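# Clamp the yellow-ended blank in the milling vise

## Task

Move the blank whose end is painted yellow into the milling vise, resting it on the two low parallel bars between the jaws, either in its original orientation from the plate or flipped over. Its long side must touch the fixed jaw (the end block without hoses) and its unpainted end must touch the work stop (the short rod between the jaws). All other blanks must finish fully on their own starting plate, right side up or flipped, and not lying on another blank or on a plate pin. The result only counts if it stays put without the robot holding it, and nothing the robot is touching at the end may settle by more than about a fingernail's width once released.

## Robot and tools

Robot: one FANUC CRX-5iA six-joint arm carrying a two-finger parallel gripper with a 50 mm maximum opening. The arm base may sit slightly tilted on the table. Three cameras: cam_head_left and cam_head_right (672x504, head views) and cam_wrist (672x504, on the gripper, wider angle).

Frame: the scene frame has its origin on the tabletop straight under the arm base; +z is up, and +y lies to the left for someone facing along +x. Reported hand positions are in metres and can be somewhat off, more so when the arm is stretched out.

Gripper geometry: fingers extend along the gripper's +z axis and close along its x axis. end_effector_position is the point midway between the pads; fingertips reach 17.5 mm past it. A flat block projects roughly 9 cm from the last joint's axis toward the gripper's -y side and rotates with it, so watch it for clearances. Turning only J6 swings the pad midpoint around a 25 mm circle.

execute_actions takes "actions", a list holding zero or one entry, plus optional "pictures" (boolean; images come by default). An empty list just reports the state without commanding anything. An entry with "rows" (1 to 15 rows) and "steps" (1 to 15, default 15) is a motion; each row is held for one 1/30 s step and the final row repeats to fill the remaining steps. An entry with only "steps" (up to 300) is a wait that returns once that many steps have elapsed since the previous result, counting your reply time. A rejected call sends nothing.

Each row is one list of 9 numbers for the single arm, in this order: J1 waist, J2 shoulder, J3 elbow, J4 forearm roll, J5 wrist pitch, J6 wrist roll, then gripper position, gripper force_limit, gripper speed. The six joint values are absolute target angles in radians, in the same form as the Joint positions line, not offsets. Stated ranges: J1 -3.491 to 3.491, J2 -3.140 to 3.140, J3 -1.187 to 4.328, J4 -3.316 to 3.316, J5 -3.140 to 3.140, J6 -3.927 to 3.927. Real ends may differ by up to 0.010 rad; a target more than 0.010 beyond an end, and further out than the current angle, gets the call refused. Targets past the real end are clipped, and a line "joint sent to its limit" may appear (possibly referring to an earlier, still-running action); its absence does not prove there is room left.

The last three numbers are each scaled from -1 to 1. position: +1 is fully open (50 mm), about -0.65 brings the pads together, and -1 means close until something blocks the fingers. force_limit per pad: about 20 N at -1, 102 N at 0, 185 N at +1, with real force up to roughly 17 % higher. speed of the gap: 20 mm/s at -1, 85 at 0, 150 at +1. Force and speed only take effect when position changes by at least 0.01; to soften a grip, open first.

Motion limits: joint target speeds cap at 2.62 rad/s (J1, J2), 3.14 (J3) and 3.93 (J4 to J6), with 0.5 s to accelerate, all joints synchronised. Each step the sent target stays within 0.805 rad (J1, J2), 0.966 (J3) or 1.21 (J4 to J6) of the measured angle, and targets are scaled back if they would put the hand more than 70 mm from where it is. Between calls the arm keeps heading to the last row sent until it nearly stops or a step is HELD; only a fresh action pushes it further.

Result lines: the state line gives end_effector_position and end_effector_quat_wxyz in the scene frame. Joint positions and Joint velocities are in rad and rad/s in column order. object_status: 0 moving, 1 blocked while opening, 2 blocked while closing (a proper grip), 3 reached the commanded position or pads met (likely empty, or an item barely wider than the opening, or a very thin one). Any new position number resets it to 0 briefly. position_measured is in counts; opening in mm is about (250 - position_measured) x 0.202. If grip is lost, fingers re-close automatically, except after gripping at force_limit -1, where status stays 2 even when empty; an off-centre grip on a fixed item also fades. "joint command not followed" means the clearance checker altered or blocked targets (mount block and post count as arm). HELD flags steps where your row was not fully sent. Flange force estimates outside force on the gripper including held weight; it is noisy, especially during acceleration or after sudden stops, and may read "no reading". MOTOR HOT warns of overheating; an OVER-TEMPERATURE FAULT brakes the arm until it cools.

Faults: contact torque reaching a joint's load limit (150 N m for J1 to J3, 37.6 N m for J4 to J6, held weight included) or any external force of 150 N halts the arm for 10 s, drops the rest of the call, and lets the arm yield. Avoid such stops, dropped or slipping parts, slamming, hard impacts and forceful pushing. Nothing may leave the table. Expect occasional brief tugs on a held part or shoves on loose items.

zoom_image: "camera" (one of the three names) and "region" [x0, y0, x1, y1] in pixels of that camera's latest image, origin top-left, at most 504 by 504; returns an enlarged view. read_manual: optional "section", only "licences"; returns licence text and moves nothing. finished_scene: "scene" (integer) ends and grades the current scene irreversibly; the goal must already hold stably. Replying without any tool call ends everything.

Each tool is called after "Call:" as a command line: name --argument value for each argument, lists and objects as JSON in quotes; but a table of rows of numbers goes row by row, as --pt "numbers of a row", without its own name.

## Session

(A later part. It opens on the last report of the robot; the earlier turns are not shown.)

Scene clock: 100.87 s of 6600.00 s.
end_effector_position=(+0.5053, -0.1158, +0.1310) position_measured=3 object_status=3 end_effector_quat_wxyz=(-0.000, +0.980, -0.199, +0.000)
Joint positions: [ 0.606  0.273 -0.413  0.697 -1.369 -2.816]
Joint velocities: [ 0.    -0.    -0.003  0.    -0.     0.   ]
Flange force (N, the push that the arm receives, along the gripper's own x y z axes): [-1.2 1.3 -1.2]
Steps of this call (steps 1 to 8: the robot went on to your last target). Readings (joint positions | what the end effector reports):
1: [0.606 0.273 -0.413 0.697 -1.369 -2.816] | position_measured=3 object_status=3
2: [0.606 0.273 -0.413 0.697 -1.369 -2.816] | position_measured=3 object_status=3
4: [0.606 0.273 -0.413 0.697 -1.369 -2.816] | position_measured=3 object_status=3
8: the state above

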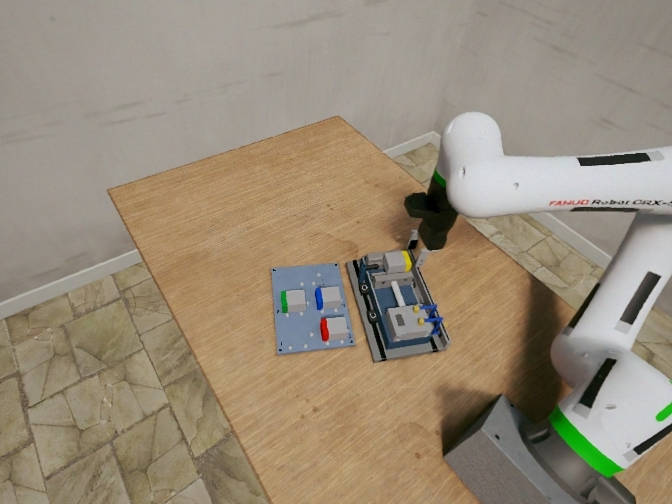

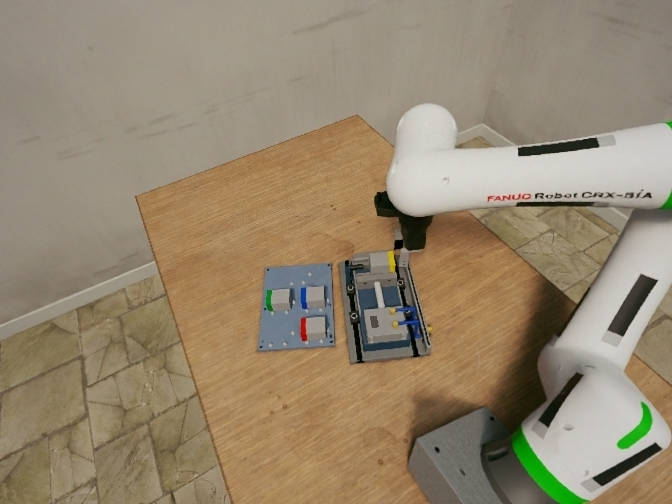

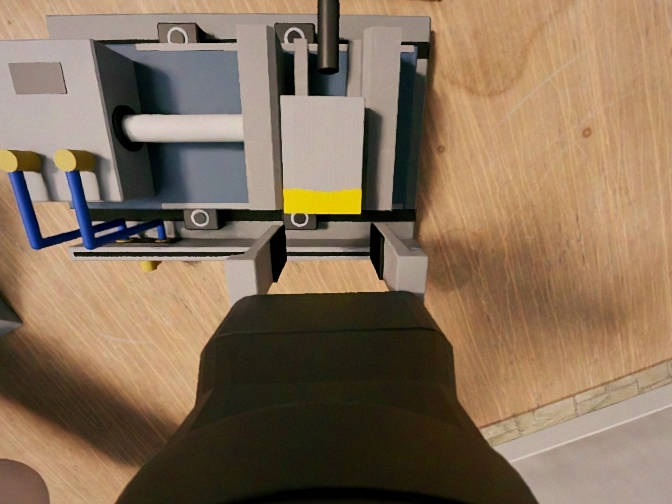

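Call:
execute_actions --actions '[{"rows":[[0.606,0.273,-0.413,0.697,-1.369,-2.816,-1,-0.4,1],[0.606,0.273,-0.413,0.697,-1.369,-2.816,-1,-0.4,1],[0.606,0.273,-0.413,0.697,-1.369,-2.816,-1,-0.4,1],[0.606,0.273,-0.413,0.697,-1.369,-2.816,-1,-0.4,1],[0.606,0.273,-0.413,0.697,-1.369,-2.816,-1,-0.4,1],[0.606,0.273,-0.413,0.697,-1.369,-2.816,-1,-0.4,1],[0.606,0.273,-0.413,0.697,-1.369,-2.816,-1,-0.4,1],[0.583,0.278,-0.432,0.712,-1.341,-2.819,-1,-0.4,1]],"steps":15}]' --pictures false

Call:
execute_actions --actions '[{"rows":[[0.587,0.289,-0.4255,0.7105,-1.340,-2.825,-1,-0.4,1],[0.587,0.289,-0.4255,0.7105,-1.340,-2.825,-1,-0.4,1],[0.587,0.289,-0.4255,0.7105,-1.340,-2.825,-1,-0.4,1],[0.591,0.300,-0.419,0.709,-1.338,-2.830,-1,-0.4,1],[0.591,0.300,-0.419,0.709,-1.338,-2.830,-1,-0.4,1],[0.591,0.300,-0.419,0.709,-1.338,-2.830,-1,-0.4,1],[0.595,0.309,-0.414,0.708,-1.337,-2.835,-1,-0.4,1],[0.595,0.309,-0.414,0.708,-1.337,-2.835,-1,-0.4,1],[0.595,0.309,-0.414,0.708,-1.337,-2.835,-1,-0.4,1],[0.598,0.318,-0.409,0.7066,-1.336,-2.8395,-1,-0.4,1]],"steps":15}]'

Scene clock: 109.93 s of 6600.00 s.
end_effector_position=(+0.5056, -0.1179, +0.1172) position_measured=252 object_status=0 end_effector_quat_wxyz=(+0.000, +0.980, -0.199, -0.000)
Joint positions: [ 0.583  0.278 -0.432  0.712 -1.341 -2.819]
Joint velocities: [-0.004  0.002 -0.006  0.002  0.005 -0.001]
Flange force (N, the push that the arm receives, along the gripper's own x y z axes): [-2.2 4.8 0.6]
Steps of this call (steps 1 to 15: the robot went on to your last target; steps 16 to 90: nothing new was sent; then 5.57 s passed at rest; steps 91 to 105: all 15 steps of this action). Readings (joint positions | what the end effector reports):
91: [0.606 0.273 -0.413 0.697 -1.369 -2.816] | position_measured=19 object_status=0
92: [0.606 0.273 -0.413 0.697 -1.369 -2.816] | position_measured=43 object_status=0
94: [0.606 0.273 -0.413 0.697 -1.369 -2.816] | position_measured=93 object_status=0
98: [0.606 0.273 -0.413 0.697 -1.369 -2.816] | position_measured=192 object_status=0
105: the state above

Scene clock: 110.43 s of 6600.00 s.
end_effector_position=(+0.5130, -0.1009, +0.1173) position_measured=252 object_status=3 end_effector_quat_wxyz=(+0.000, +0.980, -0.199, -0.000)
Joint positions: [ 0.598  0.318 -0.409  0.707 -1.336 -2.839]
Joint velocities: [ 0.003  0.007  0.005 -0.001  0.    -0.004]
Flange force (N, the push that the arm receives, along the gripper's own x y z axes): [0.5 0.6 -3.7]
Steps of this call (steps 1 to 15: all 15 steps of this action). Readings (joint positions | what the end effector reports):
1: [0.583 0.278 -0.432 0.712 -1.341 -2.819] | position_measured=252 object_status=0
2: [0.584 0.282 -0.430 0.712 -1.341 -2.821] | position_measured=252 object_status=3
4: [0.586 0.288 -0.427 0.711 -1.340 -2.824] | position_measured=252 object_status=3
8: [0.592 0.302 -0.418 0.709 -1.338 -2.831] | position_measured=252 object_status=3
15: the state above

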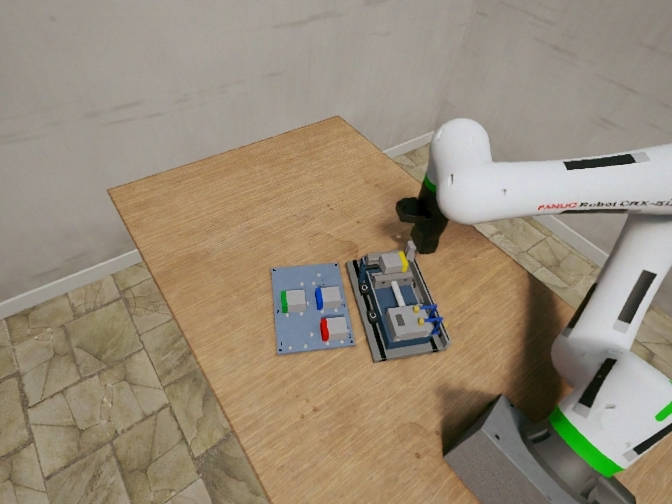

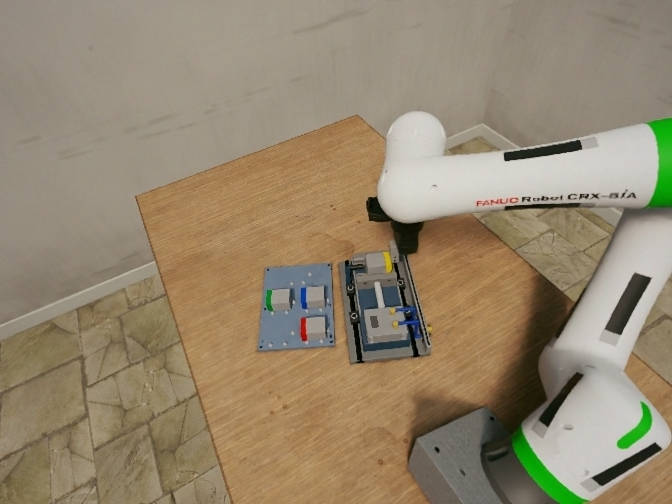

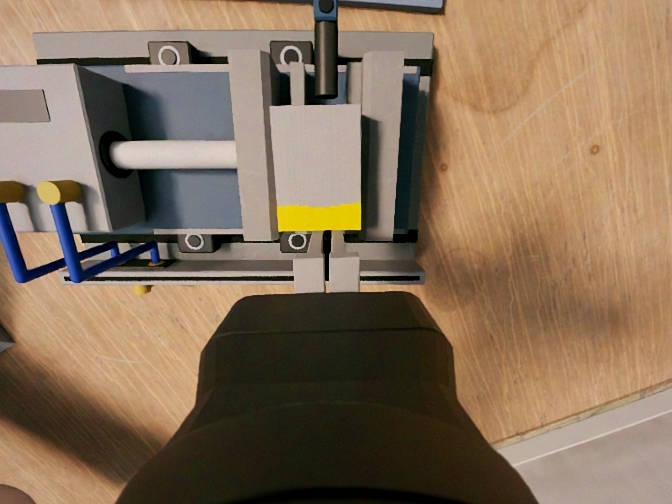

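Call:
execute_actions --actions '[{"rows":[[0.600,0.3224,-0.4064,0.706,-1.3355,-2.842,-1,-0.4,1],[0.600,0.3224,-0.4064,0.706,-1.3355,-2.842,-1,-0.4,1],[0.600,0.3224,-0.4064,0.706,-1.3355,-2.842,-1,-0.4,1],[0.600,0.3224,-0.4064,0.706,-1.3355,-2.842,-1,-0.4,1],[0.6015,0.327,-0.404,0.7055,-1.335,-2.844,-1,-0.4,1],[0.6015,0.327,-0.404,0.7055,-1.335,-2.844,-1,-0.4,1],[0.6015,0.327,-0.404,0.7055,-1.335,-2.844,-1,-0.4,1],[0.6015,0.327,-0.404,0.7055,-1.335,-2.844,-1,-0.4,1],[0.603,0.331,-0.401,0.705,-1.3345,-2.846,-1,-0.4,1]],"steps":15}]'

Scene clock: 115.27 s of 6600.00 s.
end_effector_position=(+0.5157, -0.0951, +0.1176) position_measured=252 object_status=3 end_effector_quat_wxyz=(+0.000, +0.980, -0.199, -0.000)
Joint positions: [ 0.603  0.331 -0.401  0.705 -1.335 -2.846]
Joint velocities: [ 0.001  0.002  0.    -0.001  0.001 -0.001]
Flange force (N, the push that the arm receives, along the gripper's own x y z axes): [-0.5 2.1 -0.6]
Steps of this call (steps 1 to 15: the robot went on to your last target; steps 16 to 90: nothing new was sent; then 1.33 s passed at rest; steps 91 to 105: all 15 steps of this action). Readings (joint positions | what the end effector reports):
91: [0.598 0.318 -0.409 0.707 -1.336 -2.840] | position_measured=252 object_status=3
92: [0.599 0.320 -0.408 0.706 -1.336 -2.841] | position_measured=252 object_status=3
94: [0.600 0.322 -0.407 0.706 -1.336 -2.842] | position_measured=252 object_status=3
98: [0.601 0.326 -0.404 0.706 -1.335 -2.844] | position_measured=252 object_status=3
105: the state above

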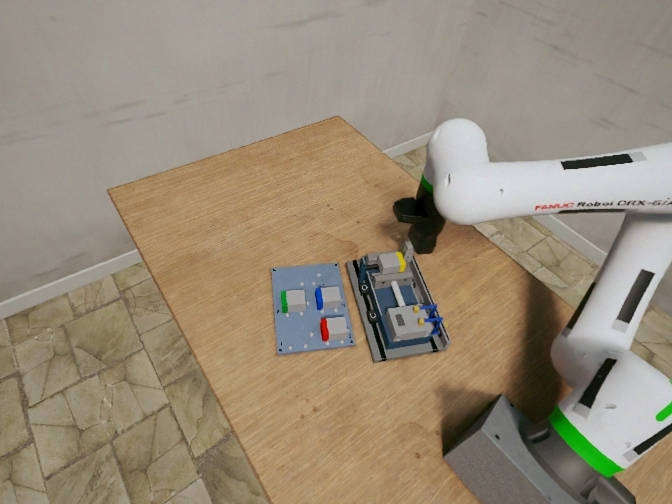

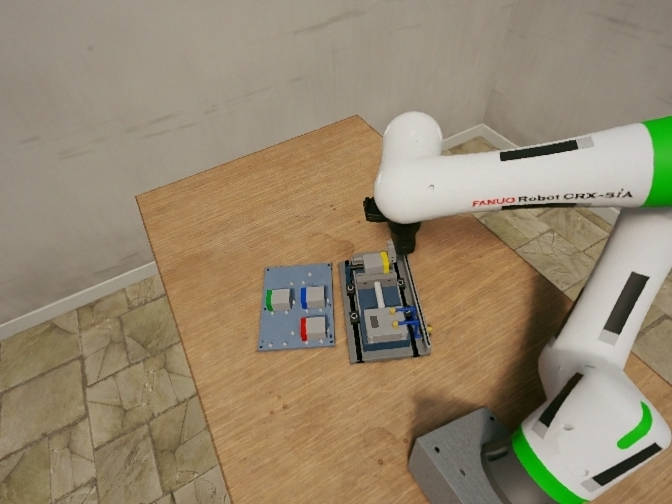

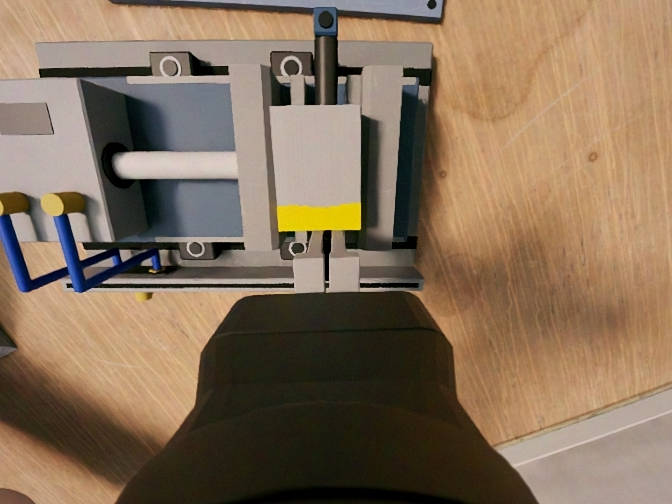

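Not yet loaded; 3 mm more.

Call:
execute_actions --actions '[{"rows":[[0.604,0.3335,-0.400,0.7047,-1.334,-2.847,-1,-0.4,1],[0.604,0.3335,-0.400,0.7047,-1.334,-2.847,-1,-0.4,1],[0.604,0.3335,-0.400,0.7047,-1.334,-2.847,-1,-0.4,1],[0.604,0.3335,-0.400,0.7047,-1.334,-2.847,-1,-0.4,1],[0.604,0.3335,-0.400,0.7047,-1.334,-2.847,-1,-0.4,1],[0.6055,0.3375,-0.3975,0.704,-1.3337,-2.8495,-1,-0.4,1]],"steps":15}]' --pictures false

Scene clock: 119.00 s of 6600.00 s.
end_effector_position=(+0.5167, -0.0922, +0.1175) position_measured=252 object_status=3 end_effector_quat_wxyz=(+0.001, +0.980, -0.199, -0.000)
Joint positions: [ 0.605  0.337 -0.398  0.704 -1.334 -2.849]
Joint velocities: [-0.001  0.001  0.002  0.     0.002  0.   ]
Flange force (N, the push that the arm receives, along the gripper's own x y z axes): [-7.5 26.1 -12.5]
Steps of this call (steps 1 to 15: the robot went on to your last target; steps 16 to 90: nothing new was sent; then 0.23 s passed at rest; steps 91 to 105: all 15 steps of this action). Readings (joint positions | what the end effector reports):
91: [0.603 0.331 -0.401 0.705 -1.334 -2.846] | position_measured=252 object_status=3
92: [0.603 0.332 -0.401 0.705 -1.334 -2.846] | position_measured=252 object_status=3
94: [0.604 0.333 -0.400 0.705 -1.334 -2.847] | position_measured=252 object_status=3
98: [0.605 0.336 -0.398 0.704 -1.334 -2.849] | position_measured=252 object_status=3
105: the state above

Call:
execute_actions --actions '[{"rows":[[0.598,0.318,-0.409,0.7066,-1.336,-2.8395,-1,-0.4,1],[0.598,0.318,-0.409,0.7066,-1.336,-2.8395,-1,-0.4,1],[0.598,0.318,-0.409,0.7066,-1.336,-2.8395,-1,-0.4,1],[0.598,0.318,-0.409,0.7066,-1.336,-2.8395,-1,-0.4,1],[0.598,0.318,-0.409,0.7066,-1.336,-2.8395,-1,-0.4,1],[0.621,0.313,-0.390,0.691,-1.364,-2.837,1,-0.4,1]],"steps":15}]' --pictures false

Call:
execute_actions --actions '[{"rows":[[0.621,0.313,-0.390,0.691,-1.364,-2.837,1,-0.4,1],[0.621,0.313,-0.390,0.691,-1.364,-2.837,1,-0.4,1],[0.621,0.313,-0.390,0.691,-1.364,-2.837,1,-0.4,1],[0.621,0.313,-0.390,0.691,-1.364,-2.837,1,-0.4,1],[0.648,0.380,-0.356,0.682,-1.353,-2.877,1,-0.4,1]],"steps":15}]'

Scene clock: 132.60 s of 6600.00 s.
end_effector_position=(+0.5126, -0.0984, +0.1313) position_measured=15 object_status=0 end_effector_quat_wxyz=(-0.000, +0.980, -0.199, +0.000)
Joint positions: [ 0.621  0.313 -0.39   0.691 -1.364 -2.837]
Joint velocities: [ 0.001 -0.     0.003 -0.001 -0.001  0.001]
Flange force (N, the push that the arm receives, along the gripper's own x y z axes): [-4.0 2.8 -1.6]
Steps of this call (steps 1 to 15: the robot went on to your last target; steps 16 to 90: nothing new was sent; then 10.10 s passed at rest; steps 91 to 105: all 15 steps of this action). Readings (joint positions | what the end effector reports):
91: [0.605 0.337 -0.397 0.704 -1.334 -2.850] | position_measured=252 object_status=3
92: [0.604 0.334 -0.399 0.704 -1.333 -2.848] | position_measured=252 object_status=3
94: [0.600 0.322 -0.406 0.706 -1.335 -2.842] | position_measured=252 object_status=3
98: [0.610 0.316 -0.399 0.699 -1.351 -2.838] | position_measured=188 object_status=0
105: the state above

Scene clock: 133.10 s of 6600.00 s.
end_effector_position=(+0.5226, -0.0675, +0.1307) position_measured=3 object_status=3 end_effector_quat_wxyz=(+0.001, +0.980, -0.200, +0.000)
Joint positions: [ 0.648  0.38  -0.356  0.682 -1.353 -2.877]
Joint velocities: [ 0.002  0.004  0.002  0.001  0.002 -0.001]
Flange force (N, the push that the arm receives, along the gripper's own x y z axes): [-1.3 2.0 -1.1]
Steps of this call (steps 1 to 15: all 15 steps of this action). Readings (joint positions | what the end effector reports):
1: [0.621 0.313 -0.390 0.691 -1.364 -2.837] | position_measured=4 object_status=0
2: [0.621 0.313 -0.390 0.691 -1.364 -2.837] | position_measured=3 object_status=0
4: [0.621 0.313 -0.390 0.691 -1.364 -2.837] | position_measured=3 object_status=0
8: [0.633 0.342 -0.375 0.687 -1.358 -2.856] | position_measured=3 object_status=3
15: the state above

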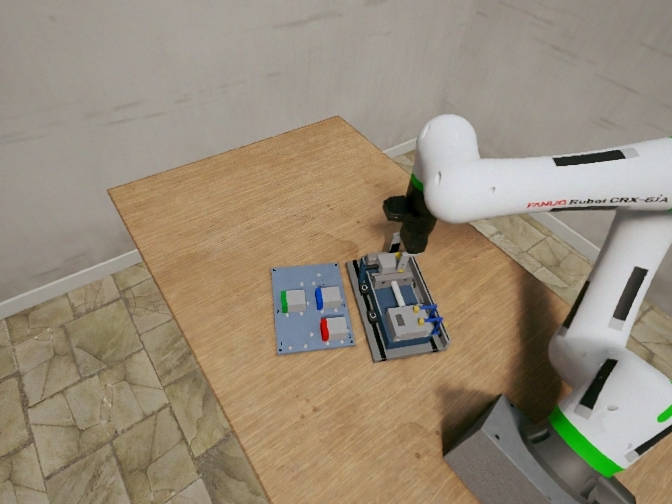

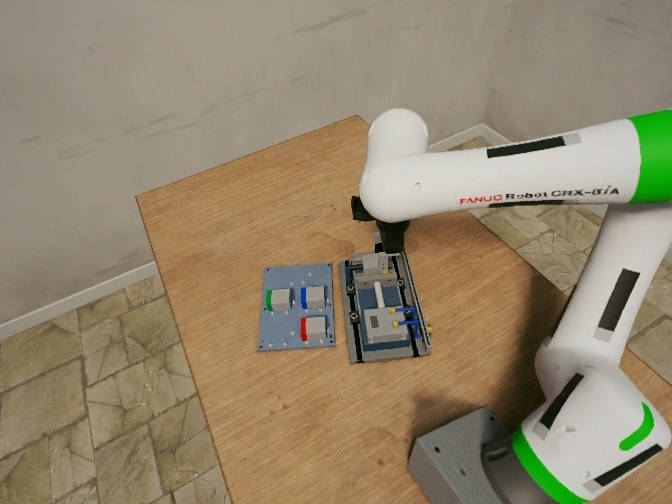

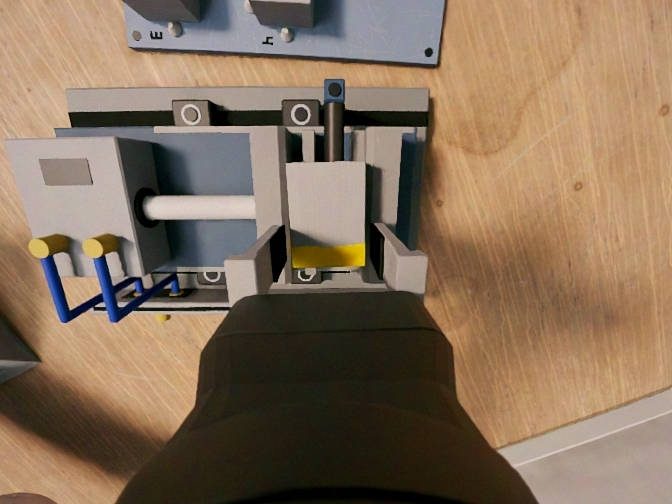

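Call:
execute_actions --actions '[{"rows":[[0.627,0.384,-0.373,0.696,-1.327,-2.879,1,-0.4,1],[0.627,0.384,-0.373,0.696,-1.327,-2.879,1,-0.4,1],[0.627,0.384,-0.373,0.696,-1.327,-2.879,1,-0.4,1],[0.627,0.384,-0.373,0.696,-1.327,-2.879,1,-0.4,1],[0.627,0.384,-0.373,0.696,-1.327,-2.879,1,-0.4,1],[0.627,0.384,-0.373,0.696,-1.327,-2.879,1,-0.4,1],[0.627,0.384,-0.373,0.696,-1.327,-2.879,1,-0.4,1],[0.623,0.3873,-0.366,0.698,-1.328,-2.874,1,-0.4,1],[0.623,0.3873,-0.366,0.698,-1.328,-2.874,1,-0.4,1],[0.623,0.3873,-0.366,0.698,-1.328,-2.874,1,-0.4,1],[0.619,0.3906,-0.3586,0.6996,-1.329,-2.868,1,-0.4,1]],"steps":15}]'

Scene clock: 140.03 s of 6600.00 s.
end_effector_position=(+0.5283, -0.0717, +0.1180) position_measured=3 object_status=3 end_effector_quat_wxyz=(+0.001, +0.980, -0.200, -0.000)
Joint positions: [ 0.62   0.39  -0.359  0.699 -1.329 -2.868]
Joint velocities: [-0.007  0.005  0.012  0.001 -0.     0.01 ]
Flange force (N, the push that the arm receives, along the gripper's own x y z axes): [-53.1 -1.6 -18.5]
Steps of this call (steps 1 to 15: the robot went on to your last target; steps 16 to 90: nothing new was sent; then 3.43 s passed at rest; steps 91 to 105: all 15 steps of this action). Readings (joint positions | what the end effector reports):
91: [0.648 0.380 -0.356 0.682 -1.353 -2.877] | position_measured=3 object_status=3
92: [0.644 0.381 -0.359 0.685 -1.347 -2.877] | position_measured=3 object_status=3
94: [0.631 0.383 -0.369 0.693 -1.332 -2.879] | position_measured=3 object_status=3
98: [0.627 0.384 -0.373 0.696 -1.327 -2.879] | position_measured=3 object_status=3
105: the state above

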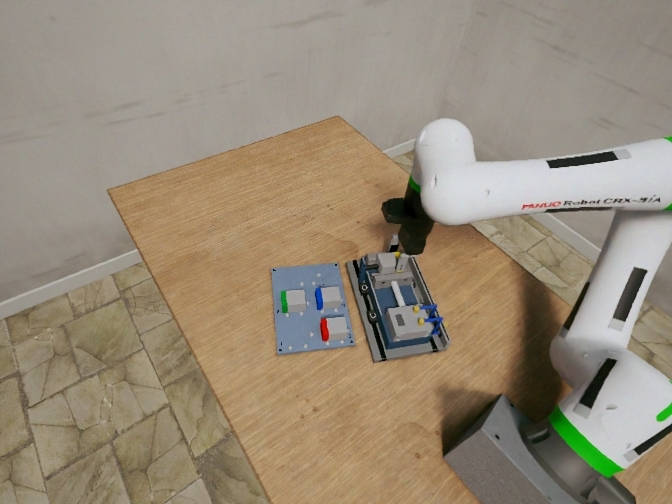

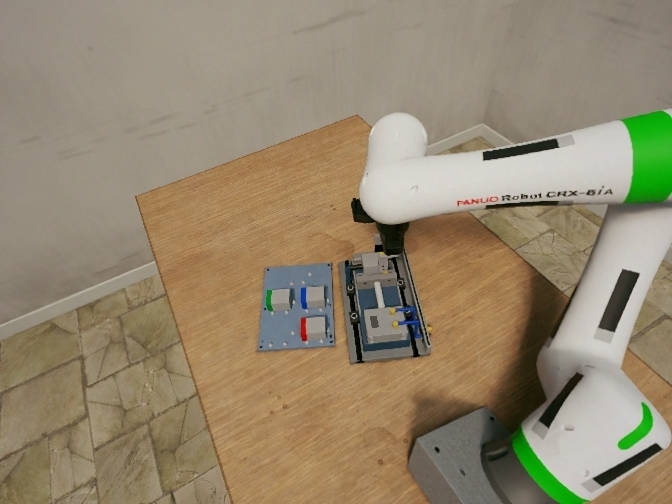

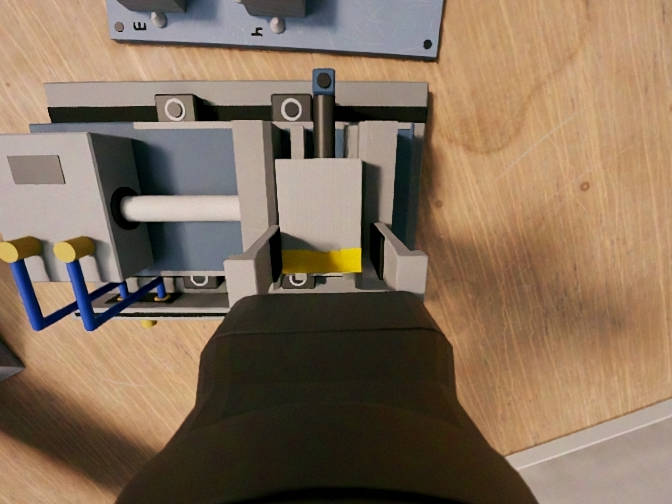

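Seated. Release and lift.

Call:
execute_actions --actions '[{"rows":[[0.625,0.3855,-0.370,0.697,-1.3275,-2.877,1,-0.4,1],[0.625,0.3855,-0.370,0.697,-1.3275,-2.877,1,-0.4,1],[0.625,0.3855,-0.370,0.697,-1.3275,-2.877,1,-0.4,1],[0.625,0.3855,-0.370,0.697,-1.3275,-2.877,1,-0.4,1],[0.625,0.3855,-0.370,0.697,-1.3275,-2.877,1,-0.4,1],[0.648,0.380,-0.356,0.682,-1.353,-2.877,1,-0.4,1]],"steps":15}]' --pictures false

Call:
execute_actions --actions '[{"rows":[[0.69,0.37,-0.32,0.655,-1.41,-2.875,1,-0.4,1]],"steps":15}]'

Call:
zoom_image --camera "cam_wrist" --region '[220,60,460,300]'

Scene clock: 145.13 s of 6600.00 s.
end_effector_position=(+0.5226, -0.0674, +0.1306) position_measured=3 object_status=3 end_effector_quat_wxyz=(+0.001, +0.980, -0.200, +0.000)
Joint positions: [ 0.648  0.38  -0.356  0.682 -1.353 -2.877]
Joint velocities: [ 0.    -0.001  0.002 -0.001 -0.    -0.   ]
Flange force (N, the push that the arm receives, along the gripper's own x y z axes): [-0.3 1.5 -2.5]
Steps of this call (steps 1 to 15: the robot went on to your last target; steps 16 to 90: nothing new was sent; then 1.60 s passed at rest; steps 91 to 105: all 15 steps of this action). Readings (joint positions | what the end effector reports):
91: [0.619 0.390 -0.359 0.700 -1.329 -2.868] | position_measured=3 object_status=3
92: [0.621 0.389 -0.362 0.700 -1.328 -2.871] | position_measured=3 object_status=3
94: [0.623 0.386 -0.368 0.700 -1.328 -2.876] | position_measured=3 object_status=3
98: [0.637 0.383 -0.363 0.689 -1.341 -2.877] | position_measured=3 object_status=3
105: the state above

Scene clock: 145.63 s of 6600.00 s.
end_effector_position=(+0.5199, -0.0646, +0.1578) position_measured=3 object_status=3 end_effector_quat_wxyz=(+0.002, +0.980, -0.201, +0.000)
Joint positions: [ 0.69   0.37  -0.32   0.655 -1.41  -2.875]
Joint velocities: [-0.001  0.     0.001 -0.     0.     0.001]
Flange force (N, the push that the arm receives, along the gripper's own x y z axes): [-3.0 1.7 -2.1]
Steps of this call (steps 1 to 15: all 15 steps of this action). Readings (joint positions | what the end effector reports):
1: [0.648 0.380 -0.356 0.682 -1.354 -2.877] | position_measured=3 object_status=3
2: [0.652 0.379 -0.352 0.679 -1.359 -2.877] | position_measured=3 object_status=3
4: [0.674 0.374 -0.334 0.666 -1.388 -2.876] | position_measured=3 object_status=3
8: [0.690 0.370 -0.321 0.655 -1.409 -2.875] | position_measured=3 object_status=3
15: the state above

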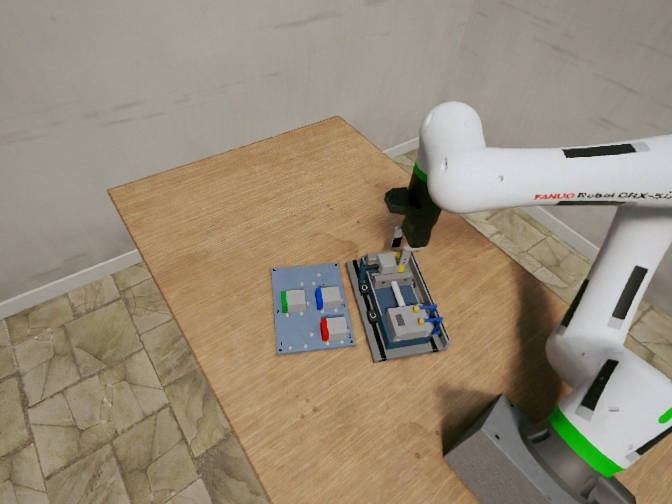

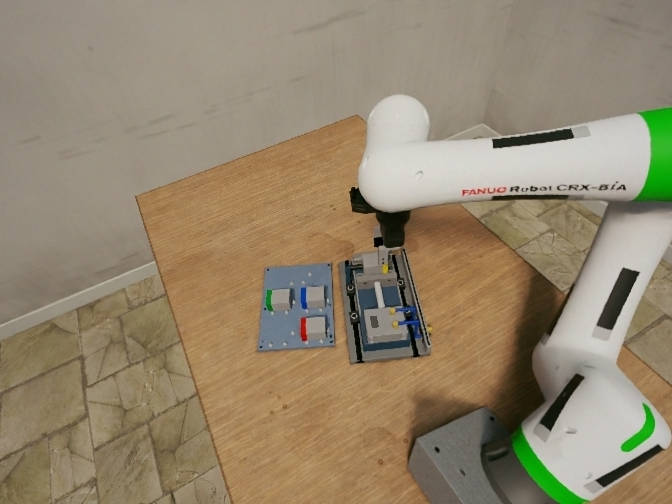

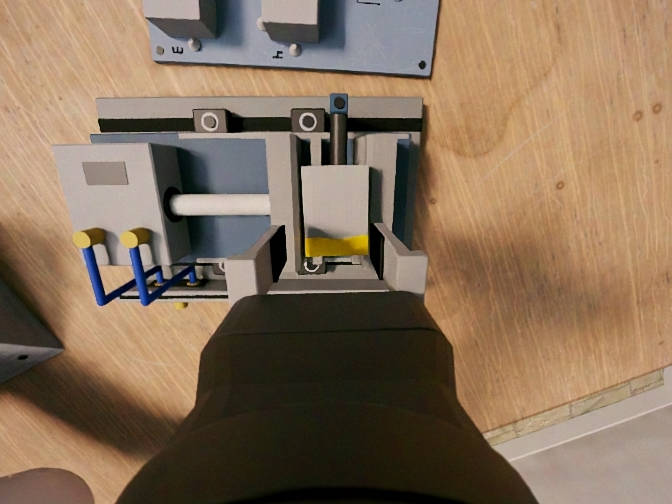

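Region (220, 60, 460, 300) of cam_wrist's 672x504 image, scaled by 2.100, with more detail than that image has.

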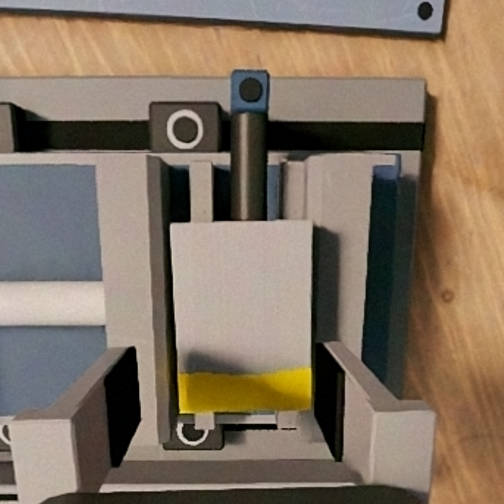

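Call:
finished_scene --scene 2

The scene is finished: the task was done.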